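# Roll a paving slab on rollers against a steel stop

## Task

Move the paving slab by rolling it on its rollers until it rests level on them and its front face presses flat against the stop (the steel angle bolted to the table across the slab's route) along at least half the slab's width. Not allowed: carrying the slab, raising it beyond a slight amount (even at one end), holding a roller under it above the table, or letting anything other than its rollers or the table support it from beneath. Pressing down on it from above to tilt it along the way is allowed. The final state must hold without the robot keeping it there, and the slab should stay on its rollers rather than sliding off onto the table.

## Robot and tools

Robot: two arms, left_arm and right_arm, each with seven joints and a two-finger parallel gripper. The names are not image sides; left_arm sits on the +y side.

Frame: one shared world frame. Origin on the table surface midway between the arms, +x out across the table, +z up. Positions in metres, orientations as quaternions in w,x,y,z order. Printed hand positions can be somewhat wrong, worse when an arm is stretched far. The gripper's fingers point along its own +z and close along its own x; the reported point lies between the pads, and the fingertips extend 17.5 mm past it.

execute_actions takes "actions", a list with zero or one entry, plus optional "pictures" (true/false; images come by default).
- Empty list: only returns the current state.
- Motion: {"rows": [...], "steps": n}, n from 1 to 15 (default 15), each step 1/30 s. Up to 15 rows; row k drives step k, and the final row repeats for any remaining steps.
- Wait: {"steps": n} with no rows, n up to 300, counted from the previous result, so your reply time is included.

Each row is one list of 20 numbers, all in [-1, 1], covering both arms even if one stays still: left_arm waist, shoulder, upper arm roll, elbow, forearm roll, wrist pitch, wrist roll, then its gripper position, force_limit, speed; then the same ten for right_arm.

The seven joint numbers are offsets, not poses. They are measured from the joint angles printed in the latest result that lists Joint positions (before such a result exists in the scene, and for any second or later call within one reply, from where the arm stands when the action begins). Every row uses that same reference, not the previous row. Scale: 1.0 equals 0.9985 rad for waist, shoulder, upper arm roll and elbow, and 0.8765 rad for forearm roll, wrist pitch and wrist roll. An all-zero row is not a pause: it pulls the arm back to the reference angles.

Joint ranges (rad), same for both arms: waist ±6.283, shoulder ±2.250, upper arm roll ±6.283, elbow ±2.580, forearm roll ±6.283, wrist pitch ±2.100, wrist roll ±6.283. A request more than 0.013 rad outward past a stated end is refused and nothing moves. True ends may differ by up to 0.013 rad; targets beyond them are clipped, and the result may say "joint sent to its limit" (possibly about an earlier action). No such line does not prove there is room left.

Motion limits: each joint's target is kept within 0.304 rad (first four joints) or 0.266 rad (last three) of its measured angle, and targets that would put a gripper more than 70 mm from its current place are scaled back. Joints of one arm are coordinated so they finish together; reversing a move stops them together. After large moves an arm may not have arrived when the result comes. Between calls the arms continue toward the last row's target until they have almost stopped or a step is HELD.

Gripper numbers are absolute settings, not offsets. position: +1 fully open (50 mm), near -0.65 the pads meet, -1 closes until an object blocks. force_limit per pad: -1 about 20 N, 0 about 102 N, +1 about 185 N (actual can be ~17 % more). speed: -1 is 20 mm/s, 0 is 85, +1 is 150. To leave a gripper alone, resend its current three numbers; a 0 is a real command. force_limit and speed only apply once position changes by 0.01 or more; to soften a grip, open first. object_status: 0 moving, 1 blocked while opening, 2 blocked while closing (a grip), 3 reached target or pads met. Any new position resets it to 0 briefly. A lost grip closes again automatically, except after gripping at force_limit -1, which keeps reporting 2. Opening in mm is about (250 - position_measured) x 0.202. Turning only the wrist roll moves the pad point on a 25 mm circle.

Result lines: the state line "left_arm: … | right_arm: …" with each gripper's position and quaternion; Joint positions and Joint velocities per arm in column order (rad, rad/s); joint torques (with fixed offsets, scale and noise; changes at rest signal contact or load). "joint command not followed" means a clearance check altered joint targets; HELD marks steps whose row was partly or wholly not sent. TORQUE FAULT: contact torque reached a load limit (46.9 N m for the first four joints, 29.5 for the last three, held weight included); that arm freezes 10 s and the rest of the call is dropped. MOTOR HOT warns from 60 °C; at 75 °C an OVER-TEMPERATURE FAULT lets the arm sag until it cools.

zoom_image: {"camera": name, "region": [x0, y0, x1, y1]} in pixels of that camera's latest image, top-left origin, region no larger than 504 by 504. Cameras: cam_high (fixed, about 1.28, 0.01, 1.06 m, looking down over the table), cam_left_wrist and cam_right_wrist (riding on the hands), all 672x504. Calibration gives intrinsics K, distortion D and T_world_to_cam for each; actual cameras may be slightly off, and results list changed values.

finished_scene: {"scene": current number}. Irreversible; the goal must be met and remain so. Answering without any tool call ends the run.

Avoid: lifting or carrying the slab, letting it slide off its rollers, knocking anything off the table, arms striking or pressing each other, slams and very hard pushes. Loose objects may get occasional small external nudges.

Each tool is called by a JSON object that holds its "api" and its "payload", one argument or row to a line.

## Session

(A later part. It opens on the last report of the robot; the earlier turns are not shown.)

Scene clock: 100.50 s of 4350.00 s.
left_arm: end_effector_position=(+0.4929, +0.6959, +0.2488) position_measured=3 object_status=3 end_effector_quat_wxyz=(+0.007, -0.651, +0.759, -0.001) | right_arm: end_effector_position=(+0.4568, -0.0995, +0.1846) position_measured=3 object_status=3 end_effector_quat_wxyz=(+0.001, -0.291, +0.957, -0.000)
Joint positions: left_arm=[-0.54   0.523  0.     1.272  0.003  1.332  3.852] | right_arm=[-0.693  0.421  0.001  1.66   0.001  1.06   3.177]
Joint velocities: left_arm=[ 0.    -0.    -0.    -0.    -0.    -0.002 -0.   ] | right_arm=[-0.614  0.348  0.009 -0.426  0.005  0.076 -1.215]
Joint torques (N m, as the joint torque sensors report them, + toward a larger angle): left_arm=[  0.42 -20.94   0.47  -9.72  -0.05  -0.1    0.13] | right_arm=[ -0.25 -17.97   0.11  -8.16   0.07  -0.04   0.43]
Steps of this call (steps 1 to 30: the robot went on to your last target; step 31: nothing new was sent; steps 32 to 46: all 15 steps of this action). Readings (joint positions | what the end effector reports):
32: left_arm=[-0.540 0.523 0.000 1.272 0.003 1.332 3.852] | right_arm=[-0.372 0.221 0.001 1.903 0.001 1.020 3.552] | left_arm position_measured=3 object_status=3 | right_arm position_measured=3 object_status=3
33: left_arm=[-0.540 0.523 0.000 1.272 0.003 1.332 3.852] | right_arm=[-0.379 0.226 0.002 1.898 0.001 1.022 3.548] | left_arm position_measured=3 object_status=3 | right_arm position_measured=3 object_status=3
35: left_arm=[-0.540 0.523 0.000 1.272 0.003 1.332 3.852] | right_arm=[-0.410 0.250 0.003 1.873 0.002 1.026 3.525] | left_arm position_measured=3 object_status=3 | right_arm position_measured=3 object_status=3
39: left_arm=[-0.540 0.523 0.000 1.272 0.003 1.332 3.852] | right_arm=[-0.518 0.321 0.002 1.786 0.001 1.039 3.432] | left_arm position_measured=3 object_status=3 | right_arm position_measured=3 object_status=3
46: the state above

{"api": "execute_actions", "payload": {
  "actions": [
    {"rows":[[0,0,0,0,0,0,0,1,0,0,-0.065,0.036,0,-0.043,0,0.009,-0.814,1,0,0]]}
  ],
  "pictures": false
}}

{"api": "execute_actions", "payload": {
  "actions": [
    {"steps":10}
  ]
}}

Scene clock: 102.10 s of 4350.00 s.
left_arm: end_effector_position=(+0.4929, +0.6959, +0.2488) position_measured=3 object_status=3 end_effector_quat_wxyz=(+0.007, -0.651, +0.759, -0.001) | right_arm: end_effector_position=(+0.4406, -0.0703, +0.1801) position_measured=3 object_status=3 end_effector_quat_wxyz=(+0.000, -0.012, +1.000, -0.000)
Joint positions: left_arm=[-0.54   0.523  0.     1.272  0.003  1.332  3.852] | right_arm=[-0.758  0.456  0.001  1.617  0.001  1.068  2.546]
Joint velocities: left_arm=[ 0.    -0.    -0.    -0.    -0.001  0.    -0.   ] | right_arm=[-0.001  0.     0.001 -0.    -0.     0.    -1.183]
Joint torques (N m, as the joint torque sensors report them, + toward a larger angle): left_arm=[ -0.09 -20.94   0.26  -9.91   0.05  -0.35   0.03] | right_arm=[  0.11 -18.73   0.33  -8.31  -0.19  -0.1    0.17]
Steps of this call (steps 1 to 30: the robot went on to your last target; steps 31 to 33: nothing new was sent; steps 34 to 48: all 15 steps of this action). Readings (joint positions | what the end effector reports):
34: left_arm=[-0.540 0.523 0.000 1.272 0.003 1.332 3.852] | right_arm=[-0.757 0.457 0.001 1.617 0.001 1.068 3.051] | left_arm position_measured=3 object_status=3 | right_arm position_measured=3 object_status=3
35: left_arm=[-0.540 0.523 0.000 1.272 0.003 1.332 3.852] | right_arm=[-0.757 0.457 0.001 1.617 0.001 1.068 3.041] | left_arm position_measured=3 object_status=3 | right_arm position_measured=3 object_status=3
37: left_arm=[-0.540 0.523 0.000 1.272 0.003 1.332 3.852] | right_arm=[-0.757 0.457 0.001 1.617 0.001 1.068 2.991] | left_arm position_measured=3 object_status=3 | right_arm position_measured=3 object_status=3
41: left_arm=[-0.540 0.523 0.000 1.272 0.003 1.332 3.852] | right_arm=[-0.758 0.456 0.001 1.617 0.001 1.068 2.831] | left_arm position_measured=3 object_status=3 | right_arm position_measured=3 object_status=3
48: the state above

Scene clock: 102.43 s of 4350.00 s.
left_arm: end_effector_position=(+0.4929, +0.6959, +0.2488) position_measured=3 object_status=3 end_effector_quat_wxyz=(+0.007, -0.651, +0.759, -0.001) | right_arm: end_effector_position=(+0.4385, -0.0702, +0.1801) position_measured=3 object_status=3 end_effector_quat_wxyz=(+0.000, +0.029, +1.000, -0.000)
Joint positions: left_arm=[-0.54   0.523  0.     1.272  0.003  1.332  3.852] | right_arm=[-0.758  0.456  0.001  1.617  0.001  1.068  2.463]
Joint velocities: left_arm=[-0.    -0.     0.    -0.001 -0.    -0.    -0.   ] | right_arm=[-0.    -0.    -0.001 -0.     0.     0.001 -0.   ]
Joint torques (N m, as the joint torque sensors report them, + toward a larger angle): left_arm=[  0.12 -20.71   0.7   -9.53  -0.16  -0.32  -0.06] | right_arm=[  0.16 -18.95   0.06  -8.39  -0.16  -0.23   0.02]
Steps of this call (steps 1 to 10: the robot went on to your last target). Readings (joint positions | what the end effector reports):
1: left_arm=[-0.540 0.523 0.000 1.272 0.003 1.332 3.852] | right_arm=[-0.758 0.456 0.001 1.617 0.001 1.068 2.511] | left_arm position_measured=3 object_status=3 | right_arm position_measured=3 object_status=3
2: left_arm=[-0.540 0.523 0.000 1.272 0.003 1.332 3.852] | right_arm=[-0.758 0.456 0.001 1.617 0.001 1.068 2.485] | left_arm position_measured=3 object_status=3 | right_arm position_measured=3 object_status=3
4: left_arm=[-0.540 0.523 0.000 1.272 0.003 1.332 3.852] | right_arm=[-0.758 0.456 0.001 1.617 0.001 1.068 2.464] | left_arm position_measured=3 object_status=3 | right_arm position_measured=3 object_status=3
8: left_arm=[-0.540 0.523 0.000 1.272 0.003 1.332 3.852] | right_arm=[-0.758 0.456 0.001 1.617 0.001 1.068 2.463] | left_arm position_measured=3 object_status=3 | right_arm position_measured=3 object_status=3
10: the state above
camera_calibration (this result's frames):
cam_left_wrist: T_world_to_cam=[[-0.145558, -0.989274, -0.0122446, 0.765103], [-0.988629, 0.144968, 0.0399607, 0.402469], [-0.037757, 0.017922, -0.999126, 0.421533], [0, 0, 0, 1]] pos_world=[0.525175, 0.690997, 0.41445]
cam_right_wrist: T_world_to_cam=[[-0.998668, 0.0494212, 0.0148403, 0.432883], [0.0489494, 0.998332, -0.0306251, 0.0966642], [-0.0163291, -0.0298578, -0.999421, 0.346194], [0, 0, 0, 1]] pos_world=[0.433228, -0.10756, 0.34253]

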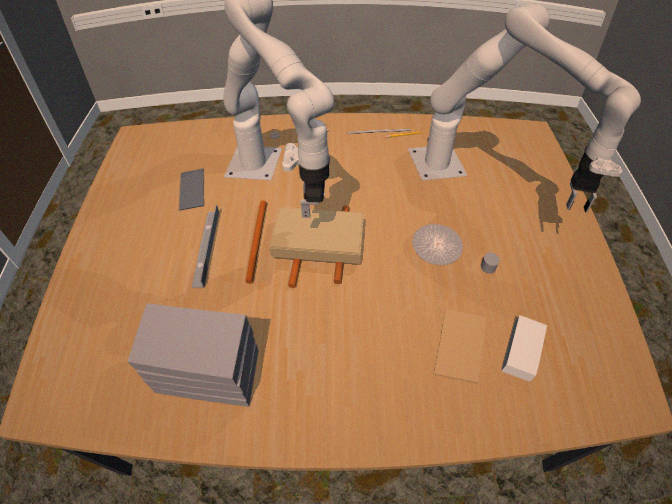

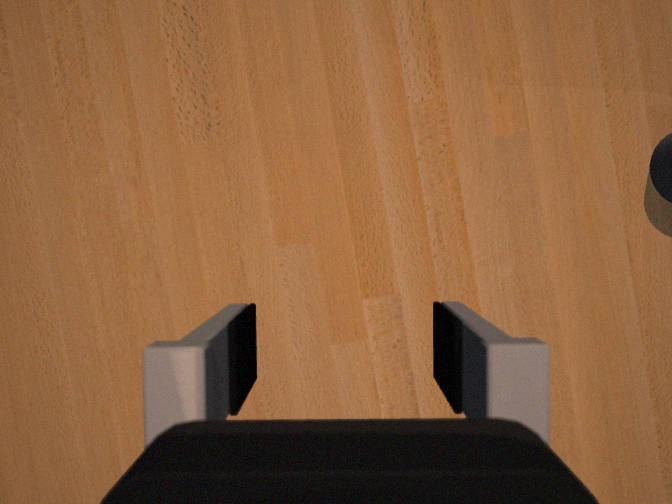

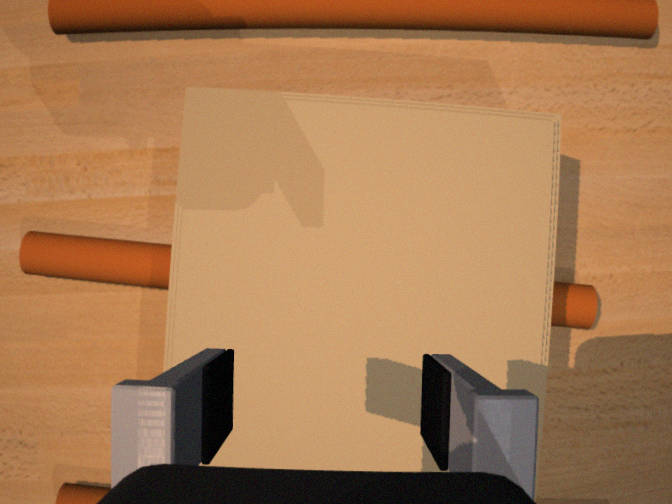

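{"api": "execute_actions", "payload": {
  "actions": [
    {"rows":[[0,0,0,0,0,0,0,1,0,0,0,0.03,0,0.03,0,-0.065,0,1,0,0],[0,0,0,0,0,0,0,1,0,0,0,0.06,0,0.06,0,-0.13,0,1,0,0],[0,0,0,0,0,0,0,1,0,0,0,0.09,0,0.088,0,-0.195,0,1,0,0],[0,0,0,0,0,0,0,1,0,0,0,0.115,0,0.11,0,-0.25,0,1,0,0],[0,0,0,0,0,0,0,1,0,0,0,0.125,0,0.119,0,-0.275,0,1,0,0],[0,0,0,0,0,0,0,1,0,0,0,0.125,0,0.119,0,-0.275,0,1,0,0],[0,0,0,0,0,0,0,1,0,0,0,0.125,0,0.119,0,-0.275,0,1,0,0],[0,0,0,0,0,0,0,1,0,0,0,0.125,0,0.119,0,-0.275,0,1,0,0],[0,0,0,0,0,0,0,1,0,0,0,0.131,0,0.123,0,-0.287,0,1,0,0],[0,0,0,0,0,0,0,1,0,0,0,0.137,0,0.128,0,-0.299,0,1,0,0],[0,0,0,0,0,0,0,1,0,0,0,0.142,0,0.132,0,-0.311,0,1,0,0],[0,0,0,0,0,0,0,1,0,0,0,0.148,0,0.136,0,-0.322,0,1,0,0]]}
  ],
  "pictures": false
}}

{"api": "execute_actions", "payload": {
  "actions": [
    {"steps":12}
  ],
  "pictures": false
}}

Scene clock: 108.27 s of 4350.00 s.
left_arm: end_effector_position=(+0.4929, +0.6959, +0.2488) position_measured=3 object_status=3 end_effector_quat_wxyz=(+0.007, -0.651, +0.759, -0.001) | right_arm: end_effector_position=(+0.4393, -0.0679, +0.0842) position_measured=3 object_status=3 end_effector_quat_wxyz=(+0.003, +0.029, +1.000, +0.003)
Joint positions: left_arm=[-0.54   0.523  0.     1.272  0.003  1.332  3.852] | right_arm=[-0.759  0.592 -0.001  1.749 -0.001  0.794  2.463]
Joint velocities: left_arm=[ 0.     0.     0.001 -0.002  0.     0.     0.   ] | right_arm=[-0.013 -0.008 -0.023  0.009 -0.015 -0.06  -0.003]
Joint torques (N m, as the joint torque sensors report them, + toward a larger angle): left_arm=[  0.18 -20.34   0.21  -9.78  -0.01  -0.23   0.18] | right_arm=[ 1.61 -8.58  2.21 -4.55  1.03 -2.69  0.53]
Steps of this call (steps 1 to 30: the robot went on to your last target; steps 31 to 90: nothing new was sent; then 2.33 s passed at rest; steps 91 to 105: all 15 steps of this action). Readings (joint positions | what the end effector reports):
91: left_arm=[-0.540 0.523 0.000 1.272 0.003 1.332 3.852] | right_arm=[-0.758 0.458 0.001 1.618 0.001 1.067 2.463] | left_arm position_measured=3 object_status=3 | right_arm position_measured=3 object_status=3
92: left_arm=[-0.540 0.523 0.000 1.272 0.003 1.332 3.852] | right_arm=[-0.758 0.464 0.001 1.622 0.001 1.057 2.463] | left_arm position_measured=3 object_status=3 | right_arm position_measured=3 object_status=3
94: left_arm=[-0.540 0.523 0.000 1.272 0.003 1.332 3.852] | right_arm=[-0.758 0.493 0.001 1.648 0.001 1.006 2.463] | left_arm position_measured=3 object_status=3 | right_arm position_measured=3 object_status=3
98: left_arm=[-0.540 0.523 0.000 1.272 0.003 1.332 3.852] | right_arm=[-0.758 0.565 0.001 1.720 0.001 0.861 2.463] | left_arm position_measured=3 object_status=3 | right_arm position_measured=3 object_status=3
105: the state above

Scene clock: 108.67 s of 4350.00 s.
left_arm: end_effector_position=(+0.4929, +0.6959, +0.2488) position_measured=3 object_status=3 end_effector_quat_wxyz=(+0.007, -0.651, +0.759, -0.001) | right_arm: end_effector_position=(+0.4394, -0.0667, +0.0843) position_measured=3 object_status=3 end_effector_quat_wxyz=(+0.003, +0.028, +1.000, +0.004)
Joint positions: left_arm=[-0.54   0.523  0.     1.272  0.003  1.332  3.852] | right_arm=[-0.76   0.591 -0.001  1.749 -0.001  0.791  2.463]
Joint velocities: left_arm=[-0.     0.     0.    -0.    -0.001 -0.001  0.   ] | right_arm=[-0. -0.  0.  0.  0. -0. -0.]
Joint torques (N m, as the joint torque sensors report them, + toward a larger angle): left_arm=[  0.12 -20.49   0.33  -9.88  -0.12  -0.31  -0.19] | right_arm=[ 1.51 -8.71  1.41 -4.51  1.24 -2.84  0.31]
Steps of this call (steps 1 to 12: the robot went on to your last target). Readings (joint positions | what the end effector reports):
1: left_arm=[-0.540 0.523 0.000 1.272 0.003 1.332 3.852] | right_arm=[-0.759 0.591 -0.001 1.749 -0.002 0.792 2.463] | left_arm position_measured=3 object_status=3 | right_arm position_measured=3 object_status=3
2: left_arm=[-0.540 0.523 0.000 1.272 0.003 1.332 3.852] | right_arm=[-0.760 0.591 -0.002 1.749 -0.002 0.791 2.463] | left_arm position_measured=3 object_status=3 | right_arm position_measured=3 object_status=3
4: left_arm=[-0.540 0.523 0.000 1.272 0.003 1.332 3.852] | right_arm=[-0.760 0.591 -0.002 1.749 -0.002 0.791 2.463] | left_arm position_measured=3 object_status=3 | right_arm position_measured=3 object_status=3
8: left_arm=[-0.540 0.523 0.000 1.272 0.003 1.332 3.852] | right_arm=[-0.760 0.591 -0.001 1.749 -0.001 0.791 2.463] | left_arm position_measured=3 object_status=3 | right_arm position_measured=3 object_status=3
12: the state above

{"api": "execute_actions", "payload": {
  "actions": [
    {"rows":[[0,0,0,0,0,0,0,1,0,0,0.007,0.010,0.001,0.008,0.001,-0.009,0.007,1,0,0],[0,0,0,0,0,0,0,1,0,0,0.011,0.008,0.001,0.012,0.001,-0.011,0.013,1,0,0],[0,0,0,0,0,0,0,1,0,0,0.015,0.006,0.001,0.016,0.001,-0.013,0.020,1,0,0],[0,0,0,0,0,0,0,1,0,0,0.019,0.004,0.001,0.020,0.001,-0.015,0.027,1,0,0],[0,0,0,0,0,0,0,1,0,0,0.024,0.002,0.001,0.024,0.001,-0.018,0.033,1,0,0],[0,0,0,0,0,0,0,1,0,0,0.028,0.000,0.001,0.028,0.001,-0.020,0.040,1,0,0],[0,0,0,0,0,0,0,1,0,0,0.032,-0.002,0.001,0.032,0.001,-0.022,0.047,1,0,0],[0,0,0,0,0,0,0,1,0,0,0.036,-0.004,0.001,0.036,0.001,-0.024,0.053,1,0,0],[0,0,0,0,0,0,0,1,0,0,0.041,-0.006,0.001,0.040,0.001,-0.026,0.060,1,0,0],[0,0,0,0,0,0,0,1,0,0,0.045,-0.008,0.001,0.044,0.001,-0.028,0.067,1,0,0],[0,0,0,0,0,0,0,1,0,0,0.049,-0.010,0.001,0.048,0.001,-0.031,0.073,1,0,0],[0,0,0,0,0,0,0,1,0,0,0.053,-0.013,0.001,0.052,0.001,-0.033,0.080,1,0,0],[0,0,0,0,0,0,0,1,0,0,0.058,-0.015,0.001,0.057,0.001,-0.035,0.087,1,0,0]]}
  ],
  "pictures": false
}}

Scene clock: 113.67 s of 4350.00 s.
left_arm: end_effector_position=(+0.4929, +0.6959, +0.2488) position_measured=3 object_status=3 end_effector_quat_wxyz=(+0.007, -0.651, +0.759, -0.001) | right_arm: end_effector_position=(+0.4360, -0.0958, +0.0840) position_measured=3 object_status=3 end_effector_quat_wxyz=(-0.001, +0.017, +1.000, +0.003)
Joint positions: left_arm=[-0.54   0.523  0.     1.272  0.003  1.332  3.852] | right_arm=[-0.708  0.565 -0.004  1.804 -0.004  0.771  2.537]
Joint velocities: left_arm=[ 0.    -0.    -0.    -0.     0.     0.001 -0.   ] | right_arm=[ 0.028 -0.021  0.035  0.047  0.026  0.013  0.053]
Joint torques (N m, as the joint torque sensors report them, + toward a larger angle): left_arm=[  0.26 -20.54   0.55  -9.64  -0.03  -0.32   0.12] | right_arm=[ 0.93 -6.73  1.66 -7.45  1.5  -5.56  0.67]
Steps of this call (steps 1 to 15: the robot went on to your last target; steps 16 to 90: nothing new was sent; then 1.50 s passed at rest; steps 91 to 105: all 15 steps of this action). Readings (joint positions | what the end effector reports):
91: left_arm=[-0.540 0.523 0.000 1.272 0.003 1.332 3.852] | right_arm=[-0.759 0.591 -0.002 1.750 -0.002 0.791 2.464] | left_arm position_measured=3 object_status=3 | right_arm position_measured=3 object_status=3
92: left_arm=[-0.540 0.523 0.000 1.272 0.003 1.332 3.852] | right_arm=[-0.756 0.589 -0.003 1.752 -0.003 0.788 2.466] | left_arm position_measured=3 object_status=3 | right_arm position_measured=3 object_status=3
94: left_arm=[-0.540 0.523 0.000 1.272 0.003 1.332 3.852] | right_arm=[-0.750 0.586 -0.004 1.759 -0.004 0.785 2.476] | left_arm position_measured=3 object_status=3 | right_arm position_measured=3 object_status=3
98: left_arm=[-0.540 0.523 0.000 1.272 0.003 1.332 3.852] | right_arm=[-0.734 0.578 -0.004 1.776 -0.004 0.780 2.499] | left_arm position_measured=3 object_status=3 | right_arm position_measured=3 object_status=3
105: the state above

{"api": "execute_actions", "payload": {
  "actions": [
    {"rows":[[0,0,0,0,0,0,0,1,0,0,0.010,0.009,0.004,0.006,0.004,-0.014,0.009,1,0,0],[0,0,0,0,0,0,0,1,0,0,0.014,0.007,0.004,0.009,0.004,-0.016,0.016,1,0,0],[0,0,0,0,0,0,0,1,0,0,0.019,0.006,0.004,0.013,0.004,-0.018,0.023,1,0,0],[0,0,0,0,0,0,0,1,0,0,0.023,0.004,0.004,0.016,0.004,-0.021,0.030,1,0,0],[0,0,0,0,0,0,0,1,0,0,0.028,0.002,0.004,0.020,0.004,-0.023,0.037,1,0,0],[0,0,0,0,0,0,0,1,0,0,0.032,0.000,0.004,0.024,0.004,-0.025,0.044,1,0,0],[0,0,0,0,0,0,0,1,0,0,0.037,-0.001,0.004,0.027,0.004,-0.027,0.051,1,0,0],[0,0,0,0,0,0,0,1,0,0,0.041,-0.003,0.004,0.031,0.004,-0.029,0.058,1,0,0],[0,0,0,0,0,0,0,1,0,0,0.046,-0.005,0.004,0.035,0.004,-0.031,0.065,1,0,0],[0,0,0,0,0,0,0,1,0,0,0.050,-0.007,0.004,0.038,0.004,-0.033,0.072,1,0,0],[0,0,0,0,0,0,0,1,0,0,0.055,-0.008,0.004,0.042,0.004,-0.036,0.079,1,0,0],[0,0,0,0,0,0,0,1,0,0,0.060,-0.010,0.004,0.045,0.004,-0.038,0.085,1,0,0],[0,0,0,0,0,0,0,1,0,0,0.064,-0.012,0.004,0.049,0.004,-0.040,0.092,1,0,0]]}
  ]
}}

Scene clock: 117.43 s of 4350.00 s.
left_arm: end_effector_position=(+0.4929, +0.6959, +0.2488) position_measured=3 object_status=3 end_effector_quat_wxyz=(+0.007, -0.651, +0.759, -0.001) | right_arm: end_effector_position=(+0.4365, -0.1261, +0.0839) position_measured=3 object_status=3 end_effector_quat_wxyz=(-0.000, +0.008, +1.000, +0.002)
Joint positions: left_arm=[-0.54   0.523  0.     1.272  0.003  1.332  3.852] | right_arm=[-0.65   0.541 -0.003  1.853 -0.004  0.747  2.615]
Joint velocities: left_arm=[-0.    -0.     0.     0.001  0.    -0.     0.   ] | right_arm=[ 0.029 -0.017  0.035  0.04   0.024  0.014  0.052]
Joint torques (N m, as the joint torque sensors report them, + toward a larger angle): left_arm=[ -0.04 -21.13   0.38  -9.51  -0.11  -0.13  -0.11] | right_arm=[ 0.35 -5.73  1.14 -8.03  1.06 -5.87  0.41]
Steps of this call (steps 1 to 15: the robot went on to your last target; steps 16 to 90: nothing new was sent; then 0.27 s passed at rest; steps 91 to 105: all 15 steps of this action). Readings (joint positions | what the end effector reports):
91: left_arm=[-0.540 0.523 0.000 1.272 0.003 1.332 3.852] | right_arm=[-0.705 0.563 -0.005 1.807 -0.005 0.769 2.539] | left_arm position_measured=3 object_status=3 | right_arm position_measured=3 object_status=3
92: left_arm=[-0.540 0.523 0.000 1.272 0.003 1.332 3.852] | right_arm=[-0.702 0.562 -0.005 1.808 -0.005 0.766 2.542] | left_arm position_measured=3 object_status=3 | right_arm position_measured=3 object_status=3
94: left_arm=[-0.540 0.523 0.000 1.272 0.003 1.332 3.852] | right_arm=[-0.695 0.560 -0.005 1.813 -0.005 0.762 2.552] | left_arm position_measured=3 object_status=3 | right_arm position_measured=3 object_status=3
98: left_arm=[-0.540 0.523 0.000 1.272 0.003 1.332 3.852] | right_arm=[-0.678 0.553 -0.004 1.829 -0.005 0.758 2.576] | left_arm position_measured=3 object_status=3 | right_arm position_measured=3 object_status=3
105: the state above
camera_calibration (this result's frames):
cam_left_wrist: T_world_to_cam=[[-0.145558, -0.989274, -0.0122474, 0.765107], [-0.988629, 0.144969, 0.0399576, 0.402473], [-0.0377535, 0.0179243, -0.999126, 0.421527], [0, 0, 0, 1]] pos_world=[0.525178, 0.690999, 0.414448]
cam_right_wrist: T_world_to_cam=[[-0.999849, 0.00637909, 0.0161598, 0.43009], [0.00596093, 0.99965, -0.0257935, 0.168131], [-0.0163186, -0.0256933, -0.999537, 0.248882], [0, 0, 0, 1]] pos_world=[0.433085, -0.164421, 0.246153]

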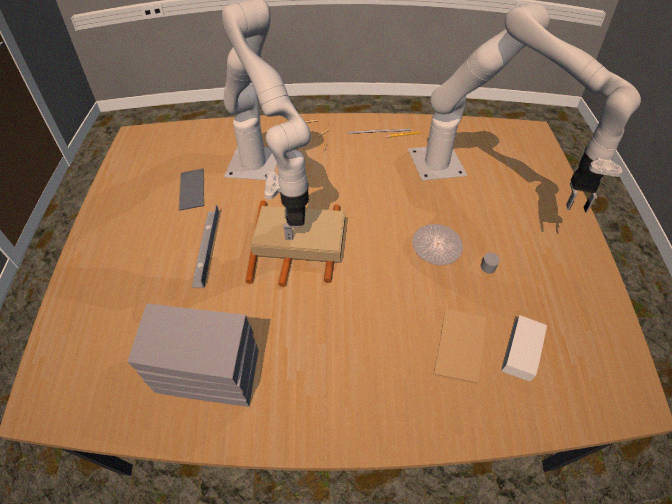

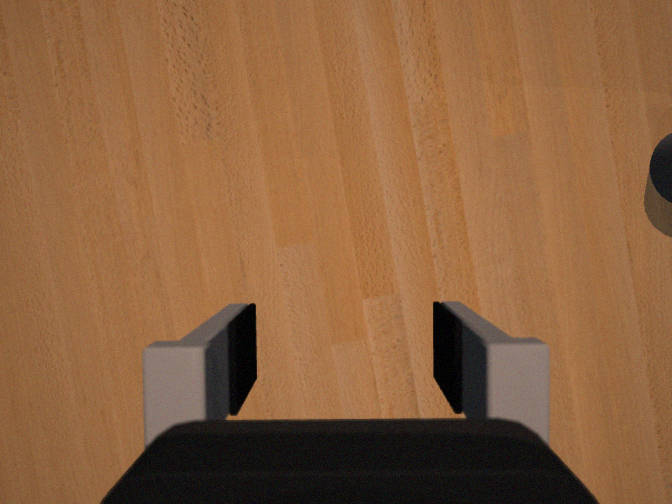

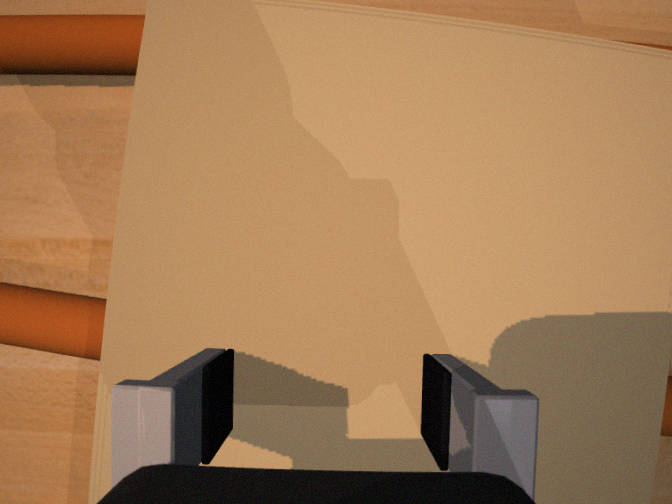

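{"api": "execute_actions", "payload": {
  "actions": [
    {"rows":[[0,0,0,0,0,0,0,1,0,0,0.011,0.010,0.004,0.003,0.004,-0.015,0.010,1,0,0],[0,0,0,0,0,0,0,1,0,0,0.016,0.009,0.004,0.006,0.004,-0.017,0.017,1,0,0],[0,0,0,0,0,0,0,1,0,0,0.021,0.007,0.004,0.009,0.004,-0.018,0.025,1,0,0],[0,0,0,0,0,0,0,1,0,0,0.025,0.006,0.004,0.013,0.004,-0.020,0.032,1,0,0],[0,0,0,0,0,0,0,1,0,0,0.030,0.004,0.004,0.016,0.004,-0.022,0.039,1,0,0],[0,0,0,0,0,0,0,1,0,0,0.035,0.003,0.004,0.019,0.004,-0.024,0.046,1,0,0],[0,0,0,0,0,0,0,1,0,0,0.040,0.001,0.004,0.022,0.004,-0.026,0.054,1,0,0],[0,0,0,0,0,0,0,1,0,0,0.045,0.000,0.004,0.025,0.004,-0.028,0.061,1,0,0],[0,0,0,0,0,0,0,1,0,0,0.050,-0.002,0.004,0.028,0.004,-0.030,0.068,1,0,0],[0,0,0,0,0,0,0,1,0,0,0.055,-0.003,0.004,0.032,0.004,-0.031,0.075,1,0,0],[0,0,0,0,0,0,0,1,0,0,0.060,-0.005,0.004,0.035,0.004,-0.033,0.083,1,0,0],[0,0,0,0,0,0,0,1,0,0,0.064,-0.006,0.004,0.038,0.004,-0.035,0.090,1,0,0],[0,0,0,0,0,0,0,1,0,0,0.069,-0.008,0.004,0.041,0.004,-0.037,0.097,1,0,0]]}
  ]
}}

Scene clock: 121.13 s of 4350.00 s.
left_arm: end_effector_position=(+0.4929, +0.6959, +0.2488) position_measured=3 object_status=3 end_effector_quat_wxyz=(+0.007, -0.651, +0.759, -0.001) | right_arm: end_effector_position=(+0.4374, -0.1572, +0.0839) position_measured=3 object_status=3 end_effector_quat_wxyz=(-0.000, -0.001, +1.000, +0.001)
Joint positions: left_arm=[-0.54   0.523  0.     1.272  0.003  1.332  3.852] | right_arm=[-0.587  0.521 -0.001  1.894 -0.003  0.726  2.697]
Joint velocities: left_arm=[-0.    -0.    -0.    -0.     0.     0.001  0.001] | right_arm=[ 0.031 -0.014  0.035  0.034  0.025  0.005  0.059]
Joint torques (N m, as the joint torque sensors report them, + toward a larger angle): left_arm=[  0.34 -20.76   0.27  -9.86  -0.13  -0.19   0.25] | right_arm=[ 0.44 -4.98  0.58 -8.8   0.95 -6.49  0.88]
Steps of this call (steps 1 to 15: the robot went on to your last target; steps 16 to 90: nothing new was sent; then 0.20 s passed at rest; steps 91 to 105: all 15 steps of this action). Readings (joint positions | what the end effector reports):
91: left_arm=[-0.540 0.523 0.000 1.272 0.003 1.332 3.852] | right_arm=[-0.647 0.540 -0.004 1.854 -0.004 0.745 2.617] | left_arm position_measured=3 object_status=3 | right_arm position_measured=3 object_status=3
92: left_arm=[-0.540 0.523 0.000 1.272 0.003 1.332 3.852] | right_arm=[-0.643 0.539 -0.004 1.855 -0.005 0.742 2.620] | left_arm position_measured=3 object_status=3 | right_arm position_measured=3 object_status=3
94: left_arm=[-0.540 0.523 0.000 1.272 0.003 1.332 3.852] | right_arm=[-0.635 0.537 -0.004 1.859 -0.005 0.738 2.631] | left_arm position_measured=3 object_status=3 | right_arm position_measured=3 object_status=3
98: left_arm=[-0.540 0.523 0.000 1.272 0.003 1.332 3.852] | right_arm=[-0.617 0.531 -0.003 1.872 -0.004 0.735 2.656] | left_arm position_measured=3 object_status=3 | right_arm position_measured=3 object_status=3
105: the state above
camera_calibration (this result's frames):
cam_left_wrist: T_world_to_cam=[[-0.145558, -0.989274, -0.0122483, 0.765108], [-0.988629, 0.144969, 0.0399565, 0.402474], [-0.0377523, 0.017925, -0.999126, 0.421526], [0, 0, 0, 1]] pos_world=[0.525179, 0.690999, 0.414447]
cam_right_wrist: T_world_to_cam=[[-0.999804, -0.011734, 0.0159274, 0.428294], [-0.0121653, 0.999554, -0.0272604, 0.207248], [-0.0156005, -0.0274488, -0.999501, 0.247495], [0, 0, 0, 1]] pos_world=[0.434592, -0.195337, 0.246199]

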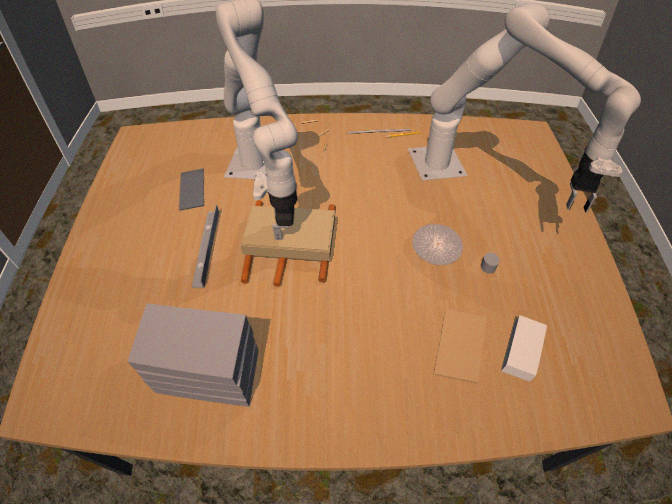

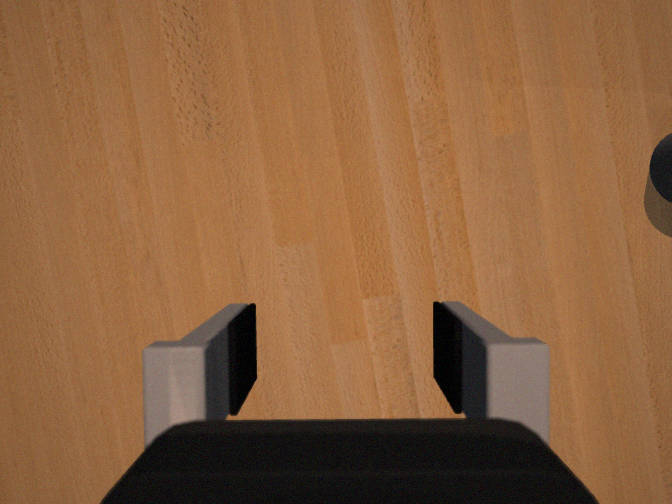

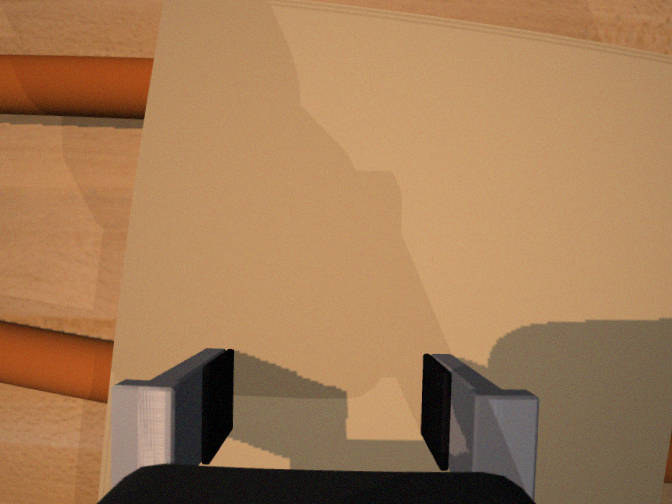

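{"api": "execute_actions", "payload": {
  "actions": [
    {"rows":[[0,0,0,0,0,0,0,1,0,0,0.011,0.011,0.002,0.003,0.003,-0.015,0.010,1,0,0],[0,0,0,0,0,0,0,1,0,0,0.016,0.009,0.002,0.005,0.003,-0.016,0.016,1,0,0],[0,0,0,0,0,0,0,1,0,0,0.021,0.008,0.002,0.008,0.003,-0.018,0.022,1,0,0],[0,0,0,0,0,0,0,1,0,0,0.026,0.007,0.002,0.010,0.003,-0.019,0.027,1,0,0],[0,0,0,0,0,0,0,1,0,0,0.032,0.005,0.002,0.013,0.003,-0.021,0.033,1,0,0],[0,0,0,0,0,0,0,1,0,0,0.037,0.004,0.002,0.016,0.003,-0.022,0.039,1,0,0],[0,0,0,0,0,0,0,1,0,0,0.042,0.003,0.002,0.018,0.003,-0.024,0.045,1,0,0],[0,0,0,0,0,0,0,1,0,0,0.047,0.001,0.002,0.021,0.003,-0.025,0.051,1,0,0],[0,0,0,0,0,0,0,1,0,0,0.052,0.000,0.002,0.024,0.003,-0.027,0.057,1,0,0],[0,0,0,0,0,0,0,1,0,0,0.057,-0.001,0.002,0.026,0.003,-0.028,0.062,1,0,0],[0,0,0,0,0,0,0,1,0,0,0.063,-0.002,0.002,0.029,0.003,-0.030,0.068,1,0,0],[0,0,0,0,0,0,0,1,0,0,0.068,-0.004,0.002,0.031,0.003,-0.031,0.074,1,0,0],[0,0,0,0,0,0,0,1,0,0,0.073,-0.005,0.002,0.034,0.003,-0.033,0.080,1,0,0]]}
  ],
  "pictures": false
}}

Scene clock: 124.83 s of 4350.00 s.
left_arm: end_effector_position=(+0.4929, +0.6959, +0.2488) position_measured=3 object_status=3 end_effector_quat_wxyz=(+0.007, -0.651, +0.759, -0.001) | right_arm: end_effector_position=(+0.4379, -0.1880, +0.0839) position_measured=3 object_status=3 end_effector_quat_wxyz=(+0.000, -0.002, +1.000, +0.001)
Joint positions: left_arm=[-0.54   0.523  0.     1.272  0.003  1.332  3.852] | right_arm=[-0.519  0.503 -0.001  1.928 -0.002  0.709  2.764]
Joint velocities: left_arm=[ 0.     0.    -0.    -0.001  0.    -0.001 -0.001] | right_arm=[ 0.033 -0.011  0.038  0.03   0.03   0.003  0.056]
Joint torques (N m, as the joint torque sensors report them, + toward a larger angle): left_arm=[  0.09 -20.46   0.07  -9.53  -0.3   -0.29  -0.06] | right_arm=[ 0.   -5.36  0.58 -7.98  0.15 -6.15  0.41]
Steps of this call (steps 1 to 15: the robot went on to your last target; steps 16 to 90: nothing new was sent; then 0.20 s passed at rest; steps 91 to 105: all 15 steps of this action). Readings (joint positions | what the end effector reports):
91: left_arm=[-0.540 0.523 0.000 1.272 0.003 1.332 3.852] | right_arm=[-0.583 0.520 -0.002 1.895 -0.003 0.725 2.699] | left_arm position_measured=3 object_status=3 | right_arm position_measured=3 object_status=3
92: left_arm=[-0.540 0.523 0.000 1.272 0.003 1.332 3.852] | right_arm=[-0.579 0.519 -0.003 1.896 -0.004 0.723 2.702] | left_arm position_measured=3 object_status=3 | right_arm position_measured=3 object_status=3
94: left_arm=[-0.540 0.523 0.000 1.272 0.003 1.332 3.852] | right_arm=[-0.571 0.517 -0.004 1.900 -0.005 0.720 2.711] | left_arm position_measured=3 object_status=3 | right_arm position_measured=3 object_status=3
98: left_arm=[-0.540 0.523 0.000 1.272 0.003 1.332 3.852] | right_arm=[-0.552 0.512 -0.003 1.911 -0.004 0.717 2.731] | left_arm position_measured=3 object_status=3 | right_arm position_measured=3 object_status=3
105: the state above

{"api": "execute_actions", "payload": {
  "actions": [
    {"rows":[[0,0,0,0,0,0,0,1,0,0,0.010,0.012,0.002,0.002,0.003,-0.014,0.009,1,0,0],[0,0,0,0,0,0,0,1,0,0,0.016,0.011,0.002,0.004,0.003,-0.016,0.015,1,0,0],[0,0,0,0,0,0,0,1,0,0,0.021,0.010,0.002,0.006,0.003,-0.017,0.021,1,0,0],[0,0,0,0,0,0,0,1,0,0,0.026,0.009,0.002,0.008,0.003,-0.018,0.028,1,0,0],[0,0,0,0,0,0,0,1,0,0,0.032,0.008,0.002,0.011,0.003,-0.019,0.034,1,0,0],[0,0,0,0,0,0,0,1,0,0,0.037,0.007,0.002,0.013,0.003,-0.020,0.040,1,0,0],[0,0,0,0,0,0,0,1,0,0,0.042,0.006,0.002,0.015,0.003,-0.022,0.046,1,0,0],[0,0,0,0,0,0,0,1,0,0,0.048,0.005,0.002,0.017,0.003,-0.023,0.052,1,0,0],[0,0,0,0,0,0,0,1,0,0,0.053,0.004,0.002,0.019,0.003,-0.024,0.058,1,0,0],[0,0,0,0,0,0,0,1,0,0,0.058,0.003,0.002,0.021,0.003,-0.025,0.065,1,0,0],[0,0,0,0,0,0,0,1,0,0,0.064,0.002,0.002,0.023,0.003,-0.027,0.071,1,0,0],[0,0,0,0,0,0,0,1,0,0,0.069,0.001,0.002,0.025,0.003,-0.028,0.077,1,0,0],[0,0,0,0,0,0,0,1,0,0,0.074,0.000,0.002,0.028,0.003,-0.029,0.083,1,0,0]]}
  ]
}}

Scene clock: 127.77 s of 4350.00 s.
left_arm: end_effector_position=(+0.4929, +0.6959, +0.2488) position_measured=3 object_status=3 end_effector_quat_wxyz=(+0.007, -0.651, +0.759, -0.001) | right_arm: end_effector_position=(+0.4378, -0.2184, +0.0839) position_measured=3 object_status=3 end_effector_quat_wxyz=(-0.000, -0.002, +1.000, +0.000)
Joint positions: left_arm=[-0.54   0.523  0.     1.272  0.003  1.332  3.852] | right_arm=[-0.45   0.489  0.     1.956 -0.001  0.696  2.835]
Joint velocities: left_arm=[ 0.    -0.    -0.001  0.001  0.    -0.     0.001] | right_arm=[ 0.036 -0.011  0.038  0.024  0.027  0.003  0.059]
Joint torques (N m, as the joint torque sensors report them, + toward a larger angle): left_arm=[ -0.12 -20.86   0.52  -9.36   0.03  -0.3    0.33] | right_arm=[-0.47 -3.58 -0.23 -6.91  0.57 -6.33  0.7 ]
Steps of this call (steps 1 to 15: the robot went on to your last target; steps 16 to 73: nothing new was sent; steps 74 to 88: all 15 steps of this action). Readings (joint positions | what the end effector reports):
74: left_arm=[-0.540 0.523 0.000 1.272 0.003 1.332 3.852] | right_arm=[-0.515 0.503 -0.002 1.929 -0.003 0.708 2.767] | left_arm position_measured=3 object_status=3 | right_arm position_measured=3 object_status=3
75: left_arm=[-0.540 0.523 0.000 1.272 0.003 1.332 3.852] | right_arm=[-0.512 0.502 -0.003 1.930 -0.003 0.707 2.769] | left_arm position_measured=3 object_status=3 | right_arm position_measured=3 object_status=3
77: left_arm=[-0.540 0.523 0.000 1.272 0.003 1.332 3.852] | right_arm=[-0.504 0.500 -0.003 1.934 -0.004 0.706 2.778] | left_arm position_measured=3 object_status=3 | right_arm position_measured=3 object_status=3
81: left_arm=[-0.540 0.523 0.000 1.272 0.003 1.332 3.852] | right_arm=[-0.484 0.496 -0.002 1.943 -0.003 0.702 2.799] | left_arm position_measured=3 object_status=3 | right_arm position_measured=3 object_status=3
88: the state above
camera_calibration (this result's frames):
cam_left_wrist: T_world_to_cam=[[-0.145559, -0.989274, -0.0122499, 0.76511], [-0.988629, 0.144969, 0.0399544, 0.402476], [-0.03775, 0.0179263, -0.999126, 0.421522], [0, 0, 0, 1]] pos_world=[0.525181, 0.691001, 0.414446]
cam_right_wrist: T_world_to_cam=[[-0.99979, -0.0133139, 0.0155555, 0.427666], [-0.0137662, 0.999475, -0.0293396, 0.269254], [-0.0151567, -0.0295476, -0.999448, 0.245121], [0, 0, 0, 1]] pos_world=[0.434998, -0.256176, 0.246233]

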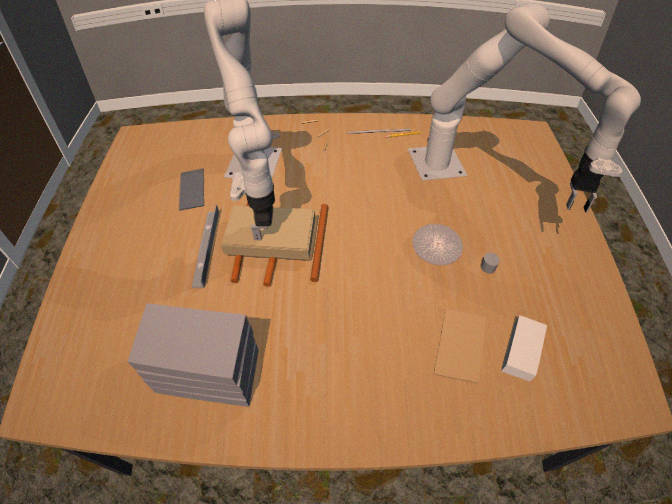

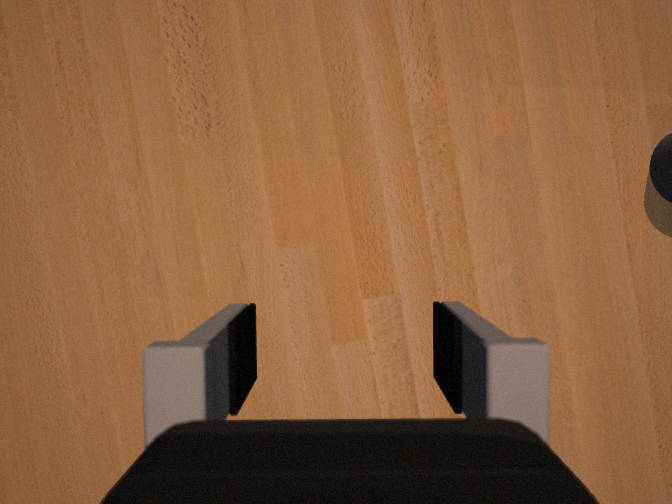

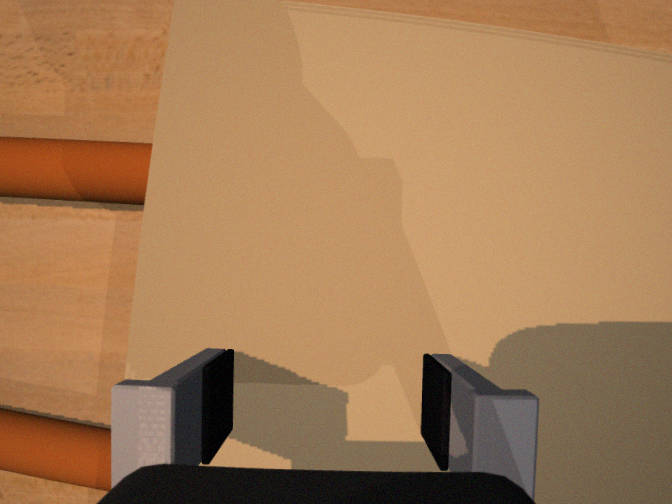

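{"api": "zoom_image", "payload": {
  "camera": "cam_high",
  "region": [170, 180, 350, 300]
}}

Region (170, 180, 350, 300) of cam_high's 672x504 image, scaled by 2.800, with more detail than that image has.

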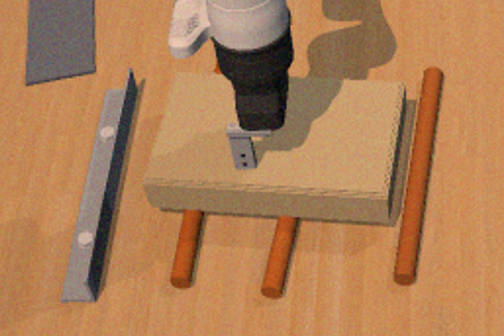

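{"api": "execute_actions", "payload": {
  "actions": [
    {"rows":[[0,0,0,0,0,0,0,1,0,0,0.012,0.013,0,0.002,0.002,-0.015,0.010,1,0,0],[0,0,0,0,0,0,0,1,0,0,0.019,0.012,0,0.004,0.002,-0.016,0.018,1,0,0],[0,0,0,0,0,0,0,1,0,0,0.026,0.011,0,0.005,0.002,-0.017,0.025,1,0,0],[0,0,0,0,0,0,0,1,0,0,0.033,0.010,0,0.007,0.002,-0.019,0.033,1,0,0],[0,0,0,0,0,0,0,1,0,0,0.039,0.009,0,0.009,0.002,-0.020,0.041,1,0,0],[0,0,0,0,0,0,0,1,0,0,0.046,0.009,0,0.011,0.002,-0.021,0.049,1,0,0],[0,0,0,0,0,0,0,1,0,0,0.053,0.008,0,0.013,0.002,-0.022,0.057,1,0,0],[0,0,0,0,0,0,0,1,0,0,0.060,0.007,0,0.015,0.002,-0.023,0.064,1,0,0],[0,0,0,0,0,0,0,1,0,0,0.067,0.006,0,0.016,0.002,-0.024,0.072,1,0,0],[0,0,0,0,0,0,0,1,0,0,0.074,0.005,0,0.018,0.002,-0.025,0.080,1,0,0],[0,0,0,0,0,0,0,1,0,0,0.081,0.004,0,0.020,0.002,-0.026,0.088,1,0,0],[0,0,0,0,0,0,0,1,0,0,0.088,0.003,0,0.021,0.002,-0.027,0.096,1,0,0],[0,0,0,0,0,0,0,1,0,0,0.095,0.002,0,0.023,0.002,-0.028,0.104,1,0,0],[0,0,0,0,0,0,0,1,0,0,0.102,0.002,0,0.024,0.002,-0.029,0.112,1,0,0],[0,0,0,0,0,0,0,1,0,0,0.108,0.001,0,0.026,0.002,-0.030,0.119,1,0,0]]}
  ]
}}

Scene clock: 135.70 s of 4350.00 s.
left_arm: end_effector_position=(+0.4929, +0.6959, +0.2488) position_measured=3 object_status=3 end_effector_quat_wxyz=(+0.007, -0.651, +0.759, -0.001) | right_arm: end_effector_position=(+0.4382, -0.2560, +0.0839) position_measured=3 object_status=3 end_effector_quat_wxyz=(+0.000, -0.001, +1.000, +0.001)
Joint positions: left_arm=[-0.54   0.523  0.     1.272  0.003  1.332  3.852] | right_arm=[-0.357  0.477 -0.001  1.981 -0.001  0.683  2.925]
Joint velocities: left_arm=[ 0.     0.     0.    -0.001  0.    -0.     0.001] | right_arm=[ 0.203 -0.026  0.003  0.047  0.003 -0.016  0.206]
Joint torques (N m, as the joint torque sensors report them, + toward a larger angle): left_arm=[  0.29 -20.87   0.51  -9.44   0.01  -0.42   0.24] | right_arm=[ 1.04 -3.17  0.86 -7.02  0.8  -6.64  0.35]
Steps of this call (steps 1 to 15: the robot went on to your last target; steps 16 to 90: nothing new was sent; then 4.43 s passed at rest; steps 91 to 105: all 15 steps of this action). Readings (joint positions | what the end effector reports):
91: left_arm=[-0.540 0.523 0.000 1.272 0.003 1.332 3.852] | right_arm=[-0.446 0.489 -0.001 1.957 -0.002 0.695 2.837] | left_arm position_measured=3 object_status=3 | right_arm position_measured=3 object_status=3
92: left_arm=[-0.540 0.523 0.000 1.272 0.003 1.332 3.852] | right_arm=[-0.441 0.488 -0.003 1.958 -0.003 0.693 2.840] | left_arm position_measured=3 object_status=3 | right_arm position_measured=3 object_status=3
94: left_arm=[-0.540 0.523 0.000 1.272 0.003 1.332 3.852] | right_arm=[-0.431 0.487 -0.004 1.961 -0.003 0.692 2.850] | left_arm position_measured=3 object_status=3 | right_arm position_measured=3 object_status=3
98: left_arm=[-0.540 0.523 0.000 1.272 0.003 1.332 3.852] | right_arm=[-0.406 0.483 -0.002 1.969 -0.002 0.690 2.877] | left_arm position_measured=3 object_status=3 | right_arm position_measured=3 object_status=3
105: the state above
camera_calibration (this result's frames):
cam_left_wrist: T_world_to_cam=[[-0.145559, -0.989274, -0.0122507, 0.765111], [-0.988629, 0.144969, 0.0399534, 0.402478], [-0.0377489, 0.0179269, -0.999126, 0.421521], [0, 0, 0, 1]] pos_world=[0.525181, 0.691001, 0.414445]
cam_right_wrist: T_world_to_cam=[[-0.999819, -0.0116635, 0.0150143, 0.428016], [-0.0120892, 0.999518, -0.0285834, 0.306024], [-0.0146737, -0.0287598, -0.999479, 0.244025], [0, 0, 0, 1]] pos_world=[0.435219, -0.293867, 0.246218]

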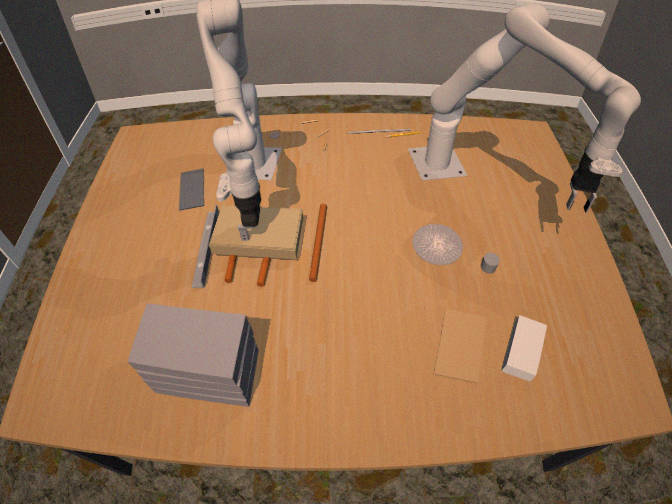

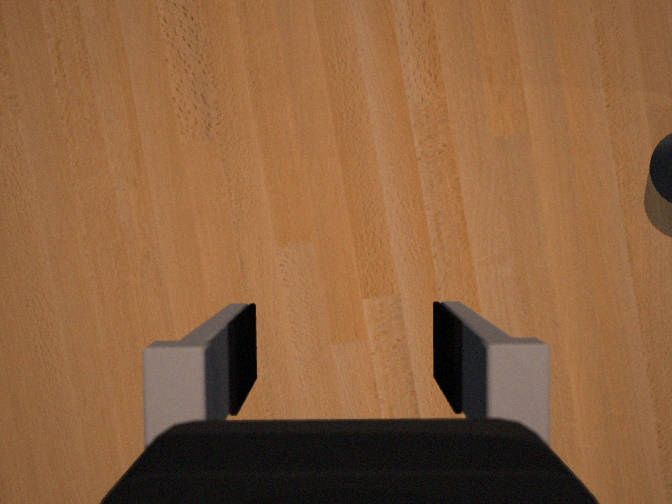

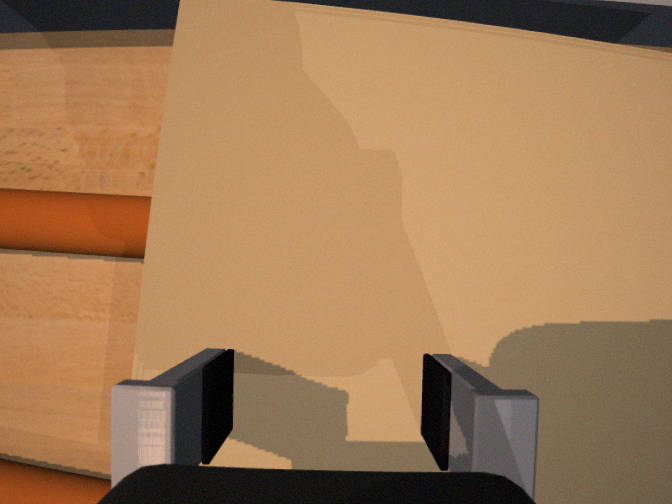

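{"api": "execute_actions", "payload": {
  "actions": [
    {"rows":[[0,0,0,0,0,0,0,1,0,0,0.012,0.0,0,-0.005,0,0.0,0.016,1,0,0],[0,0,0,0,0,0,0,1,0,0,0.012,-0.02,0,-0.02,0,0.04,0.016,1,0,0],[0,0,0,0,0,0,0,1,0,0,0.012,-0.05,0,-0.04,0,0.10,0.016,1,0,0],[0,0,0,0,0,0,0,1,0,0,0.012,-0.08,0,-0.065,0,0.17,0.016,1,0,0],[0,0,0,0,0,0,0,1,0,0,0.012,-0.115,0,-0.094,0,0.238,0.016,1,0,0],[0,0,0,0,0,0,0,1,0,0,0.012,-0.115,0,-0.094,0,0.238,0.016,1,0,0],[0,0,0,0,0,0,0,1,0,0,0.012,-0.115,0,-0.094,0,0.238,0.016,1,0,0],[0,0,0,0,0,0,0,1,0,0,-0.1,-0.10,0,-0.12,0,0.25,-0.11,1,0,0],[0,0,0,0,0,0,0,1,0,0,-0.2,-0.09,0,-0.14,0,0.26,-0.23,1,0,0],[0,0,0,0,0,0,0,1,0,0,-0.32,-0.07,0,-0.165,0,0.27,-0.37,1,0,0],[0,0,0,0,0,0,0,1,0,0,-0.446,-0.054,0,-0.194,0,0.283,-0.509,1,0,0]]}
  ],
  "pictures": false
}}

{"api": "execute_actions", "payload": {
  "actions": [
    {"steps":20}
  ]
}}

Scene clock: 143.60 s of 4350.00 s.
left_arm: end_effector_position=(+0.4929, +0.6959, +0.2488) position_measured=3 object_status=3 end_effector_quat_wxyz=(+0.007, -0.651, +0.759, -0.001) | right_arm: end_effector_position=(+0.4446, -0.1981, +0.1536) position_measured=3 object_status=3 end_effector_quat_wxyz=(+0.006, -0.011, +1.000, +0.002)
Joint positions: left_arm=[-0.54   0.523  0.     1.272  0.003  1.332  3.852] | right_arm=[-0.493  0.381  0.001  1.842 -0.     0.905  2.809]
Joint velocities: left_arm=[ 0.     0.    -0.    -0.    -0.    -0.002  0.   ] | right_arm=[-0.943  0.168 -0.034 -0.222 -0.015  0.094 -0.829]
Joint torques (N m, as the joint torque sensors report them, + toward a larger angle): left_arm=[  0.28 -20.68   0.34  -9.67   0.03  -0.19  -0.2 ] | right_arm=[  0.62 -15.41   0.22  -6.58  -0.1    0.4    0.22]
Steps of this call (steps 1 to 30: the robot went on to your last target; steps 31 to 90: nothing new was sent; then 4.40 s passed at rest; steps 91 to 105: all 15 steps of this action). Readings (joint positions | what the end effector reports):
91: left_arm=[-0.540 0.523 0.000 1.272 0.003 1.332 3.852] | right_arm=[-0.344 0.474 -0.001 1.984 -0.001 0.682 2.939] | left_arm position_measured=3 object_status=3 | right_arm position_measured=3 object_status=3
92: left_arm=[-0.540 0.523 0.000 1.272 0.003 1.332 3.852] | right_arm=[-0.345 0.471 -0.001 1.981 -0.000 0.682 2.939] | left_arm position_measured=3 object_status=3 | right_arm position_measured=3 object_status=3
94: left_arm=[-0.540 0.523 0.000 1.272 0.003 1.332 3.852] | right_arm=[-0.345 0.449 -0.001 1.964 -0.001 0.712 2.939] | left_arm position_measured=3 object_status=3 | right_arm position_measured=3 object_status=3
98: left_arm=[-0.540 0.523 0.000 1.272 0.003 1.332 3.852] | right_arm=[-0.346 0.381 -0.001 1.903 -0.001 0.852 2.939] | left_arm position_measured=3 object_status=3 | right_arm position_measured=3 object_status=3
105: the state above

Scene clock: 144.27 s of 4350.00 s.
left_arm: end_effector_position=(+0.4929, +0.6959, +0.2488) position_measured=3 object_status=3 end_effector_quat_wxyz=(+0.007, -0.651, +0.759, -0.001) | right_arm: end_effector_position=(+0.4000, -0.0747, +0.1499) position_measured=3 object_status=3 end_effector_quat_wxyz=(-0.000, -0.001, +1.000, +0.001)
Joint positions: left_arm=[-0.54   0.523  0.     1.272  0.003  1.332  3.852] | right_arm=[-0.801  0.423 -0.001  1.787 -0.001  0.931  2.479]
Joint velocities: left_arm=[-0.    -0.     0.     0.     0.    -0.001 -0.001] | right_arm=[-0.011  0.001 -0.     0.    -0.     0.    -0.   ]
Joint torques (N m, as the joint torque sensors report them, + toward a larger angle): left_arm=[  0.13 -20.94   0.55  -9.74   0.03  -0.17   0.21] | right_arm=[  0.32 -17.07   0.23  -8.    -0.06   0.15   0.15]
Steps of this call (steps 1 to 20: the robot went on to your last target). Readings (joint positions | what the end effector reports):
1: left_arm=[-0.540 0.523 0.000 1.272 0.003 1.332 3.852] | right_arm=[-0.525 0.387 -0.000 1.835 -0.001 0.908 2.781] | left_arm position_measured=3 object_status=3 | right_arm position_measured=3 object_status=3
2: left_arm=[-0.540 0.523 0.000 1.272 0.003 1.332 3.852] | right_arm=[-0.556 0.391 -0.000 1.829 -0.001 0.911 2.753] | left_arm position_measured=3 object_status=3 | right_arm position_measured=3 object_status=3
4: left_arm=[-0.540 0.523 0.000 1.272 0.003 1.332 3.852] | right_arm=[-0.620 0.400 -0.000 1.818 -0.001 0.916 2.690] | left_arm position_measured=3 object_status=3 | right_arm position_measured=3 object_status=3
8: left_arm=[-0.540 0.523 0.000 1.272 0.003 1.332 3.852] | right_arm=[-0.738 0.415 -0.002 1.797 -0.001 0.926 2.550] | left_arm position_measured=3 object_status=3 | right_arm position_measured=3 object_status=3
20: the state above
camera_calibration (this result's frames):
cam_left_wrist: T_world_to_cam=[[-0.145559, -0.989274, -0.0122516, 0.765113], [-0.988629, 0.144969, 0.0399523, 0.402479], [-0.0377476, 0.0179277, -0.999126, 0.421519], [0, 0, 0, 1]] pos_world=[0.525182, 0.691002, 0.414445]
cam_right_wrist: T_world_to_cam=[[-0.999823, -0.00997972, 0.0159701, 0.391004], [-0.0104335, 0.999537, -0.0285891, 0.125658], [-0.0156773, -0.0287507, -0.999464, 0.315091], [0, 0, 0, 1]] pos_world=[0.397185, -0.112639, 0.31227]

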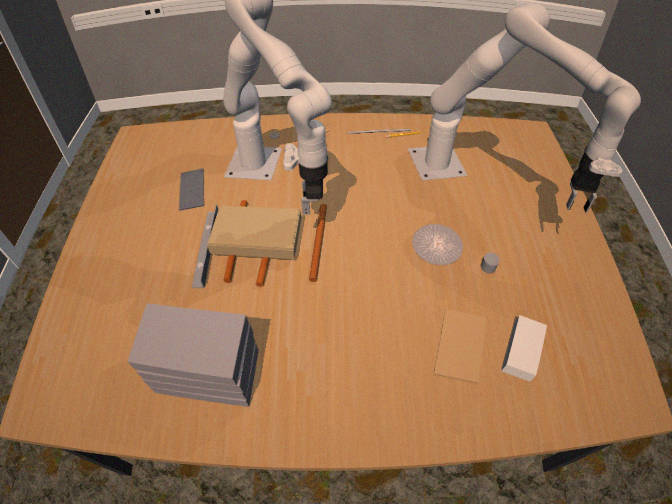

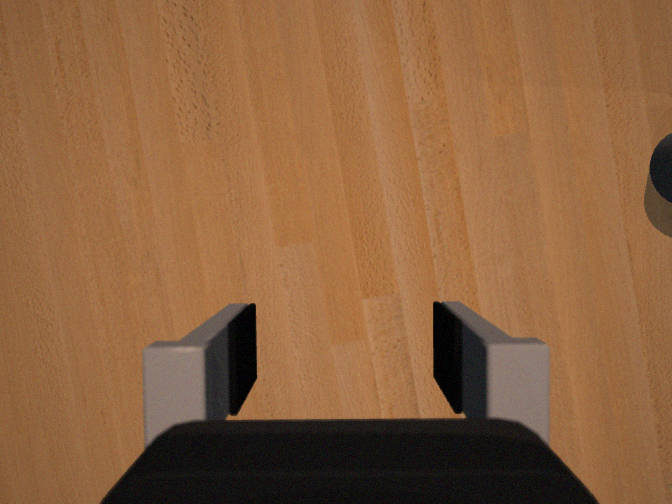

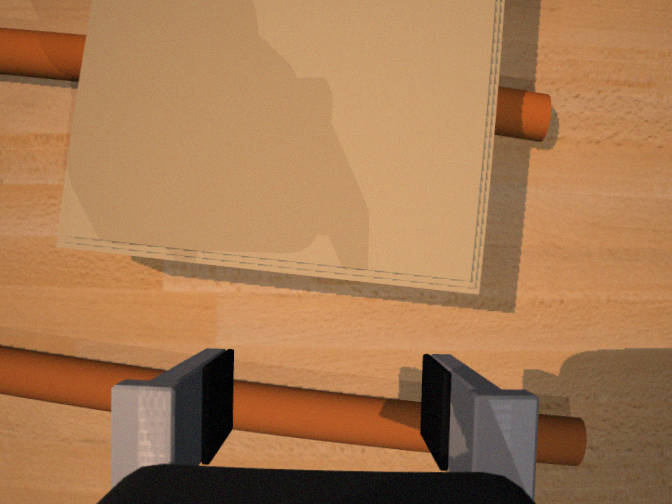

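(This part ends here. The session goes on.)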